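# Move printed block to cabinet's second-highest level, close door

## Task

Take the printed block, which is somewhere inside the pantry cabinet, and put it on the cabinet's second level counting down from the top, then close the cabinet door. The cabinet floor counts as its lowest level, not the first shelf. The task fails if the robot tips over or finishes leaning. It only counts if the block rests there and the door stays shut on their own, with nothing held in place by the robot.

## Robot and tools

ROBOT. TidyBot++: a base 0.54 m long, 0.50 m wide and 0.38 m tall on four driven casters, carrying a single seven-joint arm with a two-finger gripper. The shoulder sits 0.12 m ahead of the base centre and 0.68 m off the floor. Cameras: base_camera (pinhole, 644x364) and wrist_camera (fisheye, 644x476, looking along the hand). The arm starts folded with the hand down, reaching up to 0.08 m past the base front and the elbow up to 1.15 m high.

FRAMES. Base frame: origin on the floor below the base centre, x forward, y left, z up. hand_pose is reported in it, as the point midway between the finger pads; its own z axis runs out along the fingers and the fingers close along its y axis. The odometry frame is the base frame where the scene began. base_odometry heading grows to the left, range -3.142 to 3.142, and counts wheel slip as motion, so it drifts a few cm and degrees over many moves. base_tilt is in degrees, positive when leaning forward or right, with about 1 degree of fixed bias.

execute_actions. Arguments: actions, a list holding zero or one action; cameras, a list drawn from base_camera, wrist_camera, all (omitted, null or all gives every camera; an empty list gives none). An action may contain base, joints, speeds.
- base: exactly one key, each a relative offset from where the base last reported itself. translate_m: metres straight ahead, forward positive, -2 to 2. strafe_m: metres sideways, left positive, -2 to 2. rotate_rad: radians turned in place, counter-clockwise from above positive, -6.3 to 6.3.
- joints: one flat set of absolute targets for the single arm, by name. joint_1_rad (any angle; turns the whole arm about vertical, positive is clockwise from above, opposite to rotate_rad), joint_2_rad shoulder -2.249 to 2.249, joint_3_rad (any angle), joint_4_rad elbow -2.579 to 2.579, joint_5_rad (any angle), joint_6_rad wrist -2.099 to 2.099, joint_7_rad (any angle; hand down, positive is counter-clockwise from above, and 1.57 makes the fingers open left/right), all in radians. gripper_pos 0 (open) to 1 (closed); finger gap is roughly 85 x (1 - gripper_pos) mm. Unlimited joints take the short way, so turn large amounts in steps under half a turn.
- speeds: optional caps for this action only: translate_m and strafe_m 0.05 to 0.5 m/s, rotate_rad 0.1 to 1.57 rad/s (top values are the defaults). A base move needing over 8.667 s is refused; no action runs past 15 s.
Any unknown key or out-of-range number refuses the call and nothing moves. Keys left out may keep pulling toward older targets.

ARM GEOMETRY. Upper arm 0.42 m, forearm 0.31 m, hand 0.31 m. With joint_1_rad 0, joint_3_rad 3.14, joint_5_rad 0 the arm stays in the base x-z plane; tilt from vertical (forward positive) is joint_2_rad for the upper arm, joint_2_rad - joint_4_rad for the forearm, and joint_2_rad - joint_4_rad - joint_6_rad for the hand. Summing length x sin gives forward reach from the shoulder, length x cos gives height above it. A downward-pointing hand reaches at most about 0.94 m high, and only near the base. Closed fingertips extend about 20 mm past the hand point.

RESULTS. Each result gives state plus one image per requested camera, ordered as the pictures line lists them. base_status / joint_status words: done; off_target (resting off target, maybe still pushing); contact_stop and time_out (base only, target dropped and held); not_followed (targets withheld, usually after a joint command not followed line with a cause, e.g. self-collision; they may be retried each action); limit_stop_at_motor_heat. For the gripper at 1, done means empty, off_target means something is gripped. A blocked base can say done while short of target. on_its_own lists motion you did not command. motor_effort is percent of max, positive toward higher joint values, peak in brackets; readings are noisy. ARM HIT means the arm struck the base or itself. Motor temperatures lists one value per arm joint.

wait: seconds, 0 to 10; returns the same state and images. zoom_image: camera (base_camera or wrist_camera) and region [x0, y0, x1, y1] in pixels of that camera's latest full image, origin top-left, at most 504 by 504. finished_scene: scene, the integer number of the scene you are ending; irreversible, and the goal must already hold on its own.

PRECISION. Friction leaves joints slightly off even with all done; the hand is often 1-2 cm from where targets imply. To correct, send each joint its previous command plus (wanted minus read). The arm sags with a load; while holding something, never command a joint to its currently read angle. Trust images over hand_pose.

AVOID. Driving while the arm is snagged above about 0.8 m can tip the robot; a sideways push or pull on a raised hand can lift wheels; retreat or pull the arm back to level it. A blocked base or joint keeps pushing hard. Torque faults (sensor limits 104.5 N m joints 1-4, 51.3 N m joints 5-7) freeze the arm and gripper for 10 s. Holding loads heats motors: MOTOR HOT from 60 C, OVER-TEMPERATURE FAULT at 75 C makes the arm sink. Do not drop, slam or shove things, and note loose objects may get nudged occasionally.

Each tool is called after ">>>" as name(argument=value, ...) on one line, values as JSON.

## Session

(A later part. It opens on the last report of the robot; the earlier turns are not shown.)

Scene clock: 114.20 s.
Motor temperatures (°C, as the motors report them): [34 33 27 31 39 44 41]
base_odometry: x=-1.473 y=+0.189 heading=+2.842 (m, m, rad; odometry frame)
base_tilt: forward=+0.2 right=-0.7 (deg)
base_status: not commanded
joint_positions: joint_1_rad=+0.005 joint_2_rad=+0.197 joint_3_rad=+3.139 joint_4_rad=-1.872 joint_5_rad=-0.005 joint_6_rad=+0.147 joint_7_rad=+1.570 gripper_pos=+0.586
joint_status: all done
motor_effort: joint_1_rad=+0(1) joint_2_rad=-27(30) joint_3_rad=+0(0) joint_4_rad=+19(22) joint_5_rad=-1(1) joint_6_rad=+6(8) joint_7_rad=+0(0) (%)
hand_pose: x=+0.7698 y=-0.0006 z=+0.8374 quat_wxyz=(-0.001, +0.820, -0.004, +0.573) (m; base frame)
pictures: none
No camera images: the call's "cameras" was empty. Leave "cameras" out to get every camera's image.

>>> execute_actions(actions=[{"joints":{"joint_4_rad":-1.85,"gripper_pos":0.2}}], cameras=[])

>>> execute_actions(actions=[{"base":{"translate_m":-0.61},"joints":{"joint_2_rad":-0.3,"joint_4_rad":-2.38,"joint_6_rad":0.18}}], cameras=["wrist_camera"])

>>> execute_actions(actions=[{"base":{"strafe_m":-0.6},"joints":{"gripper_pos":1}}], cameras=[])

>>> execute_actions(actions=[{"joints":{"joint_2_rad":1.23,"joint_4_rad":-1.84,"joint_6_rad":1.53}}])

Scene clock: 123.27 s.
Motor temperatures (°C, as the motors report them): [34 33 27 31 39 44 41]
base_odometry: x=-1.473 y=+0.189 heading=+2.842 (m, m, rad; odometry frame)
base_tilt: forward=+0.1 right=-0.7 (deg)
base_status: not commanded
joint_positions: joint_1_rad=+0.005 joint_2_rad=+0.198 joint_3_rad=+3.139 joint_4_rad=-1.860 joint_5_rad=-0.005 joint_6_rad=+0.147 joint_7_rad=+1.570 gripper_pos=+0.200
joint_status: all done
motor_effort: joint_1_rad=+0(0) joint_2_rad=-30(31) joint_3_rad=+0(0) joint_4_rad=+20(22) joint_5_rad=-1(1) joint_6_rad=+8(8) joint_7_rad=+0(0) (%)
hand_pose: x=+0.7729 y=-0.0006 z=+0.8436 quat_wxyz=(-0.001, +0.816, -0.004, +0.577) (m; base frame)
pictures: none
No camera images: the call's "cameras" was empty. Leave "cameras" out to get every camera's image.

Scene clock: 126.00 s.
Motor temperatures (°C, as the motors report them): [34 33 27 31 39 44 41]
base_odometry: x=-0.890 y=+0.009 heading=+2.842 (m, m, rad; odometry frame)
base_tilt: forward=+0.1 right=-0.7 (deg)
base_status: done
joint_positions: joint_1_rad=+0.008 joint_2_rad=-0.298 joint_3_rad=+3.138 joint_4_rad=-2.371 joint_5_rad=-0.005 joint_6_rad=+0.147 joint_7_rad=+1.570 gripper_pos=+0.200
joint_status: all done
motor_effort: joint_1_rad=+0(2) joint_2_rad=-9(33) joint_3_rad=+1(2) joint_4_rad=+20(23) joint_5_rad=-1(0) joint_6_rad=+8(8) joint_7_rad=+0(0) (%)
hand_pose: x=+0.5628 y=-0.0007 z=+0.8244 quat_wxyz=(+0.000, +0.821, -0.004, +0.571) (m; base frame)
pictures: wrist_camera
Images, in order (width x height): wrist_camera 644x476.

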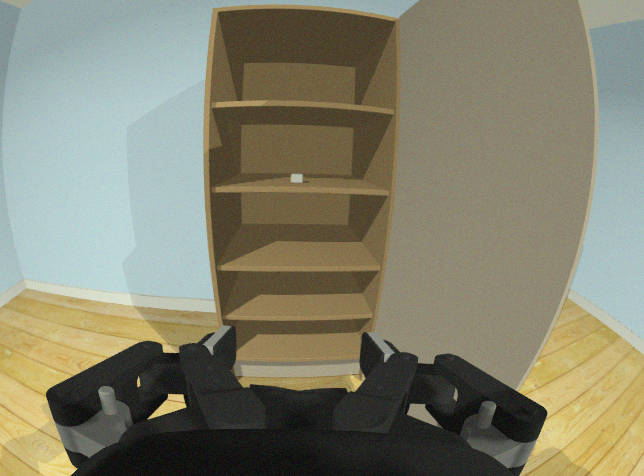

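Scene clock: 128.57 s.
Motor temperatures (°C, as the motors report them): [34 33 27 31 39 44 41]
base_odometry: x=-0.712 y=+0.582 heading=+2.842 (m, m, rad; odometry frame)
base_tilt: forward=+0.1 right=-0.7 (deg)
base_status: done
joint_positions: joint_1_rad=+0.008 joint_2_rad=-0.298 joint_3_rad=+3.138 joint_4_rad=-2.371 joint_5_rad=-0.005 joint_6_rad=+0.147 joint_7_rad=+1.570 gripper_pos=+0.999
joint_status: all done
motor_effort: joint_1_rad=+0(1) joint_2_rad=-10(9) joint_3_rad=-1(1) joint_4_rad=+21(21) joint_5_rad=+0(0) joint_6_rad=+8(8) joint_7_rad=-1(1) (%)
hand_pose: x=+0.5628 y=-0.0009 z=+0.8244 quat_wxyz=(+0.000, +0.821, -0.004, +0.571) (m; base frame)
pictures: none
No camera images: the call's "cameras" was empty. Leave "cameras" out to get every camera's image.

Scene clock: 131.33 s.
Motor temperatures (°C, as the motors report them): [34 33 27 31 39 44 41]
base_odometry: x=-0.712 y=+0.582 heading=+2.842 (m, m, rad; odometry frame)
base_tilt: forward=+0.2 right=-0.7 (deg)
base_status: not commanded
joint_positions: joint_1_rad=+0.008 joint_2_rad=+1.225 joint_3_rad=+3.138 joint_4_rad=-1.856 joint_5_rad=-0.005 joint_6_rad=+1.484 joint_7_rad=+1.570 gripper_pos=+0.999
joint_status: all done
motor_effort: joint_1_rad=+0(0) joint_2_rad=-45(47) joint_3_rad=-2(1) joint_4_rad=+6(20) joint_5_rad=+0(0) joint_6_rad=+8(9) joint_7_rad=+0(0) (%)
hand_pose: x=+0.8450 y=-0.0046 z=+0.5025 quat_wxyz=(+0.003, +0.716, -0.006, +0.698) (m; base frame)
pictures: base_camera, wrist_camera
Images, in order (width x height): base_camera 644x364, wrist_camera 644x476.

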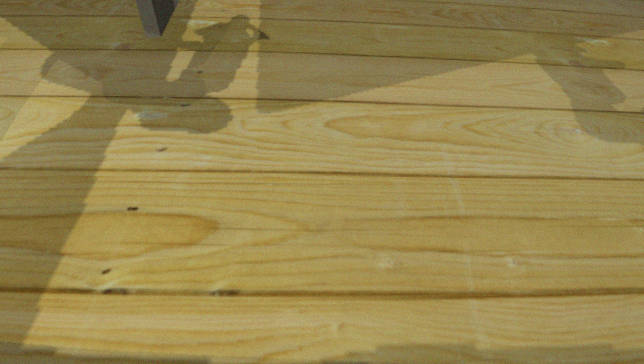

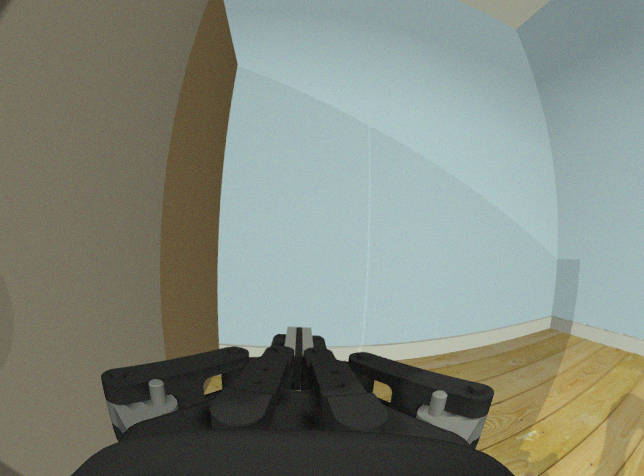

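>>> execute_actions(actions=[{"base":{"strafe_m":0.62},"speeds":{"strafe_m":0.15}}], cameras=["wrist_camera"])

>>> execute_actions(actions=[{"base":{"translate_m":0.35},"speeds":{"translate_m":0.09}}])

Scene clock: 141.47 s.
Motor temperatures (°C, as the motors report them): [34 33 27 31 39 44 41]
base_odometry: x=-0.895 y=-0.011 heading=+2.842 (m, m, rad; odometry frame)
base_tilt: forward=+0.1 right=-0.7 (deg)
base_status: done
joint_positions: joint_1_rad=+0.019 joint_2_rad=+1.225 joint_3_rad=+3.140 joint_4_rad=-1.855 joint_5_rad=-0.021 joint_6_rad=+1.485 joint_7_rad=+1.570 gripper_pos=+0.999
joint_status: not commanded
motor_effort: joint_1_rad=+0(7) joint_2_rad=-45(47) joint_3_rad=-1(7) joint_4_rad=+6(7) joint_5_rad=+0(6) joint_6_rad=+9(8) joint_7_rad=+0(0) (%)
hand_pose: x=+0.8452 y=-0.0188 z=+0.5032 quat_wxyz=(+0.013, +0.716, -0.016, +0.698) (m; base frame)
pictures: wrist_camera
Images, in order (width x height): wrist_camera 644x476.

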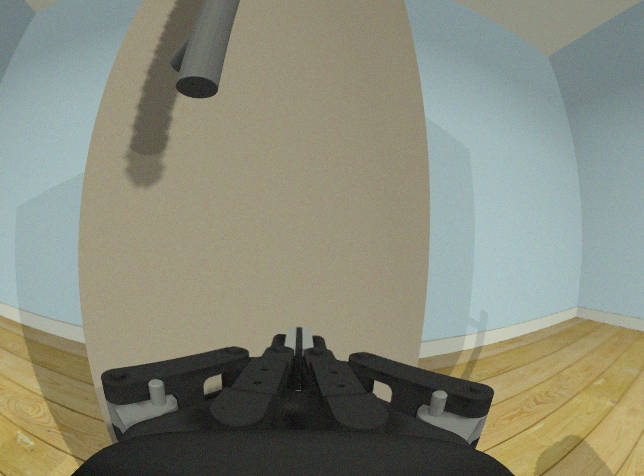

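Scene clock: 145.90 s.
Motor temperatures (°C, as the motors report them): [34 33 27 31 39 44 41]
base_odometry: x=-1.230 y=+0.093 heading=+2.843 (m, m, rad; odometry frame)
base_tilt: forward=+0.2 right=-0.7 (deg)
base_status: done
joint_positions: joint_1_rad=+0.025 joint_2_rad=+1.226 joint_3_rad=+3.141 joint_4_rad=-1.850 joint_5_rad=-0.025 joint_6_rad=+1.486 joint_7_rad=+1.570 gripper_pos=+0.999
joint_status: not commanded
motor_effort: joint_1_rad=+0(6) joint_2_rad=-46(49) joint_3_rad=+0(5) joint_4_rad=+6(14) joint_5_rad=+0(5) joint_6_rad=+8(9) joint_7_rad=+0(0) (%)
hand_pose: x=+0.8463 y=-0.0240 z=+0.5040 quat_wxyz=(+0.016, +0.714, -0.019, +0.700) (m; base frame)
pictures: base_camera, wrist_camera
Images, in order (width x height): base_camera 644x364, wrist_camera 644x476.

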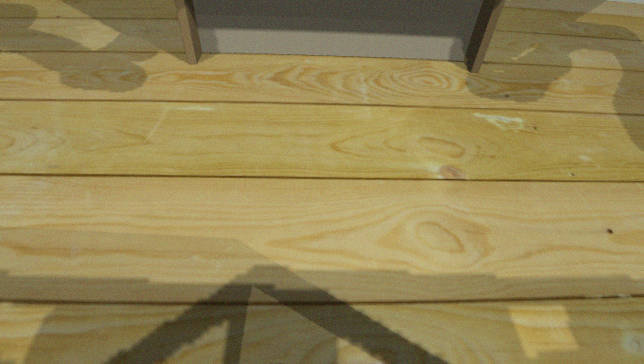

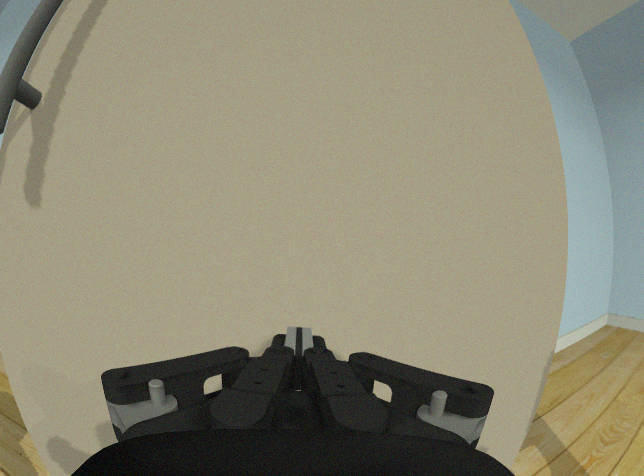

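>>> execute_actions(actions=[{"base":{"translate_m":0.03},"speeds":{"translate_m":0.05}}], cameras=[])

>>> execute_actions(actions=[{"base":{"translate_m":-0.05}}])

Scene clock: 151.70 s.
Motor temperatures (°C, as the motors report them): [34 33 27 31 39 44 41]
base_odometry: x=-1.258 y=+0.101 heading=+2.843 (m, m, rad; odometry frame)
base_tilt: forward=+0.1 right=-0.7 (deg)
base_status: done
joint_positions: joint_1_rad=+0.026 joint_2_rad=+1.229 joint_3_rad=+3.141 joint_4_rad=-1.915 joint_5_rad=-0.025 joint_6_rad=+1.524 joint_7_rad=+1.570 gripper_pos=+0.999
joint_status: not commanded
motor_effort: joint_1_rad=-3(4) joint_2_rad=-46(48) joint_3_rad=-2(2) joint_4_rad=+20(24) joint_5_rad=+2(3) joint_6_rad=+3(9) joint_7_rad=+0(0) (%)
hand_pose: x=+0.8253 y=-0.0240 z=+0.4935 quat_wxyz=(+0.017, +0.724, -0.019, +0.690) (m; base frame)
pictures: none
No camera images: the call's "cameras" was empty. Leave "cameras" out to get every camera's image.

Scene clock: 152.70 s.
Motor temperatures (°C, as the motors report them): [34 33 27 31 39 44 41]
base_odometry: x=-1.210 y=+0.087 heading=+2.843 (m, m, rad; odometry frame)
base_tilt: forward=+0.2 right=-0.7 (deg)
base_status: done
joint_positions: joint_1_rad=+0.025 joint_2_rad=+1.229 joint_3_rad=+3.141 joint_4_rad=-1.839 joint_5_rad=-0.025 joint_6_rad=+1.524 joint_7_rad=+1.570 gripper_pos=+0.999
joint_status: not commanded
motor_effort: joint_1_rad=+0(3) joint_2_rad=-45(49) joint_3_rad=+0(1) joint_4_rad=+7(18) joint_5_rad=-1(2) joint_6_rad=+8(10) joint_7_rad=+0(0) (%)
hand_pose: x=+0.8492 y=-0.0239 z=+0.5178 quat_wxyz=(+0.016, +0.697, -0.018, +0.716) (m; base frame)
pictures: base_camera, wrist_camera
Images, in order (width x height): base_camera 644x364, wrist_camera 644x476.

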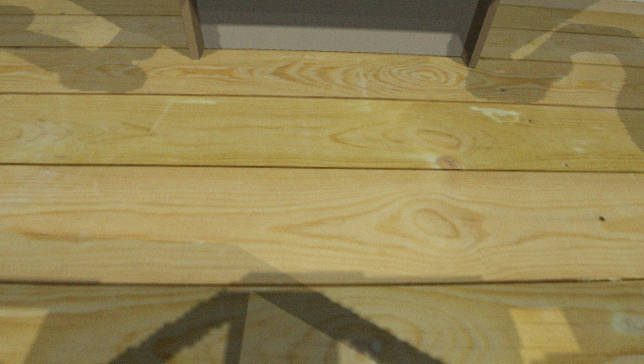

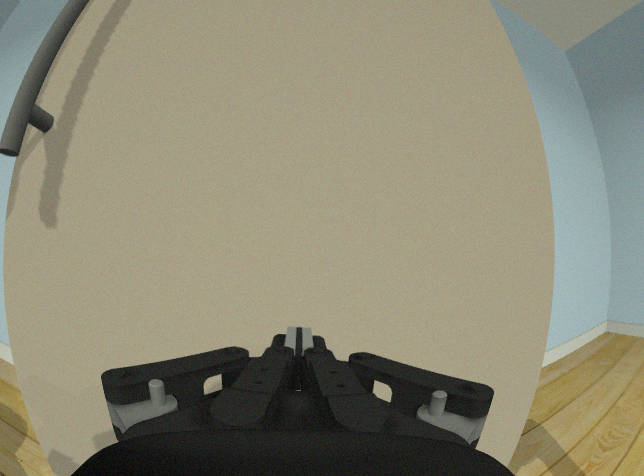

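>>> finished_scene(scene=2)

The scene is finished: the task was done.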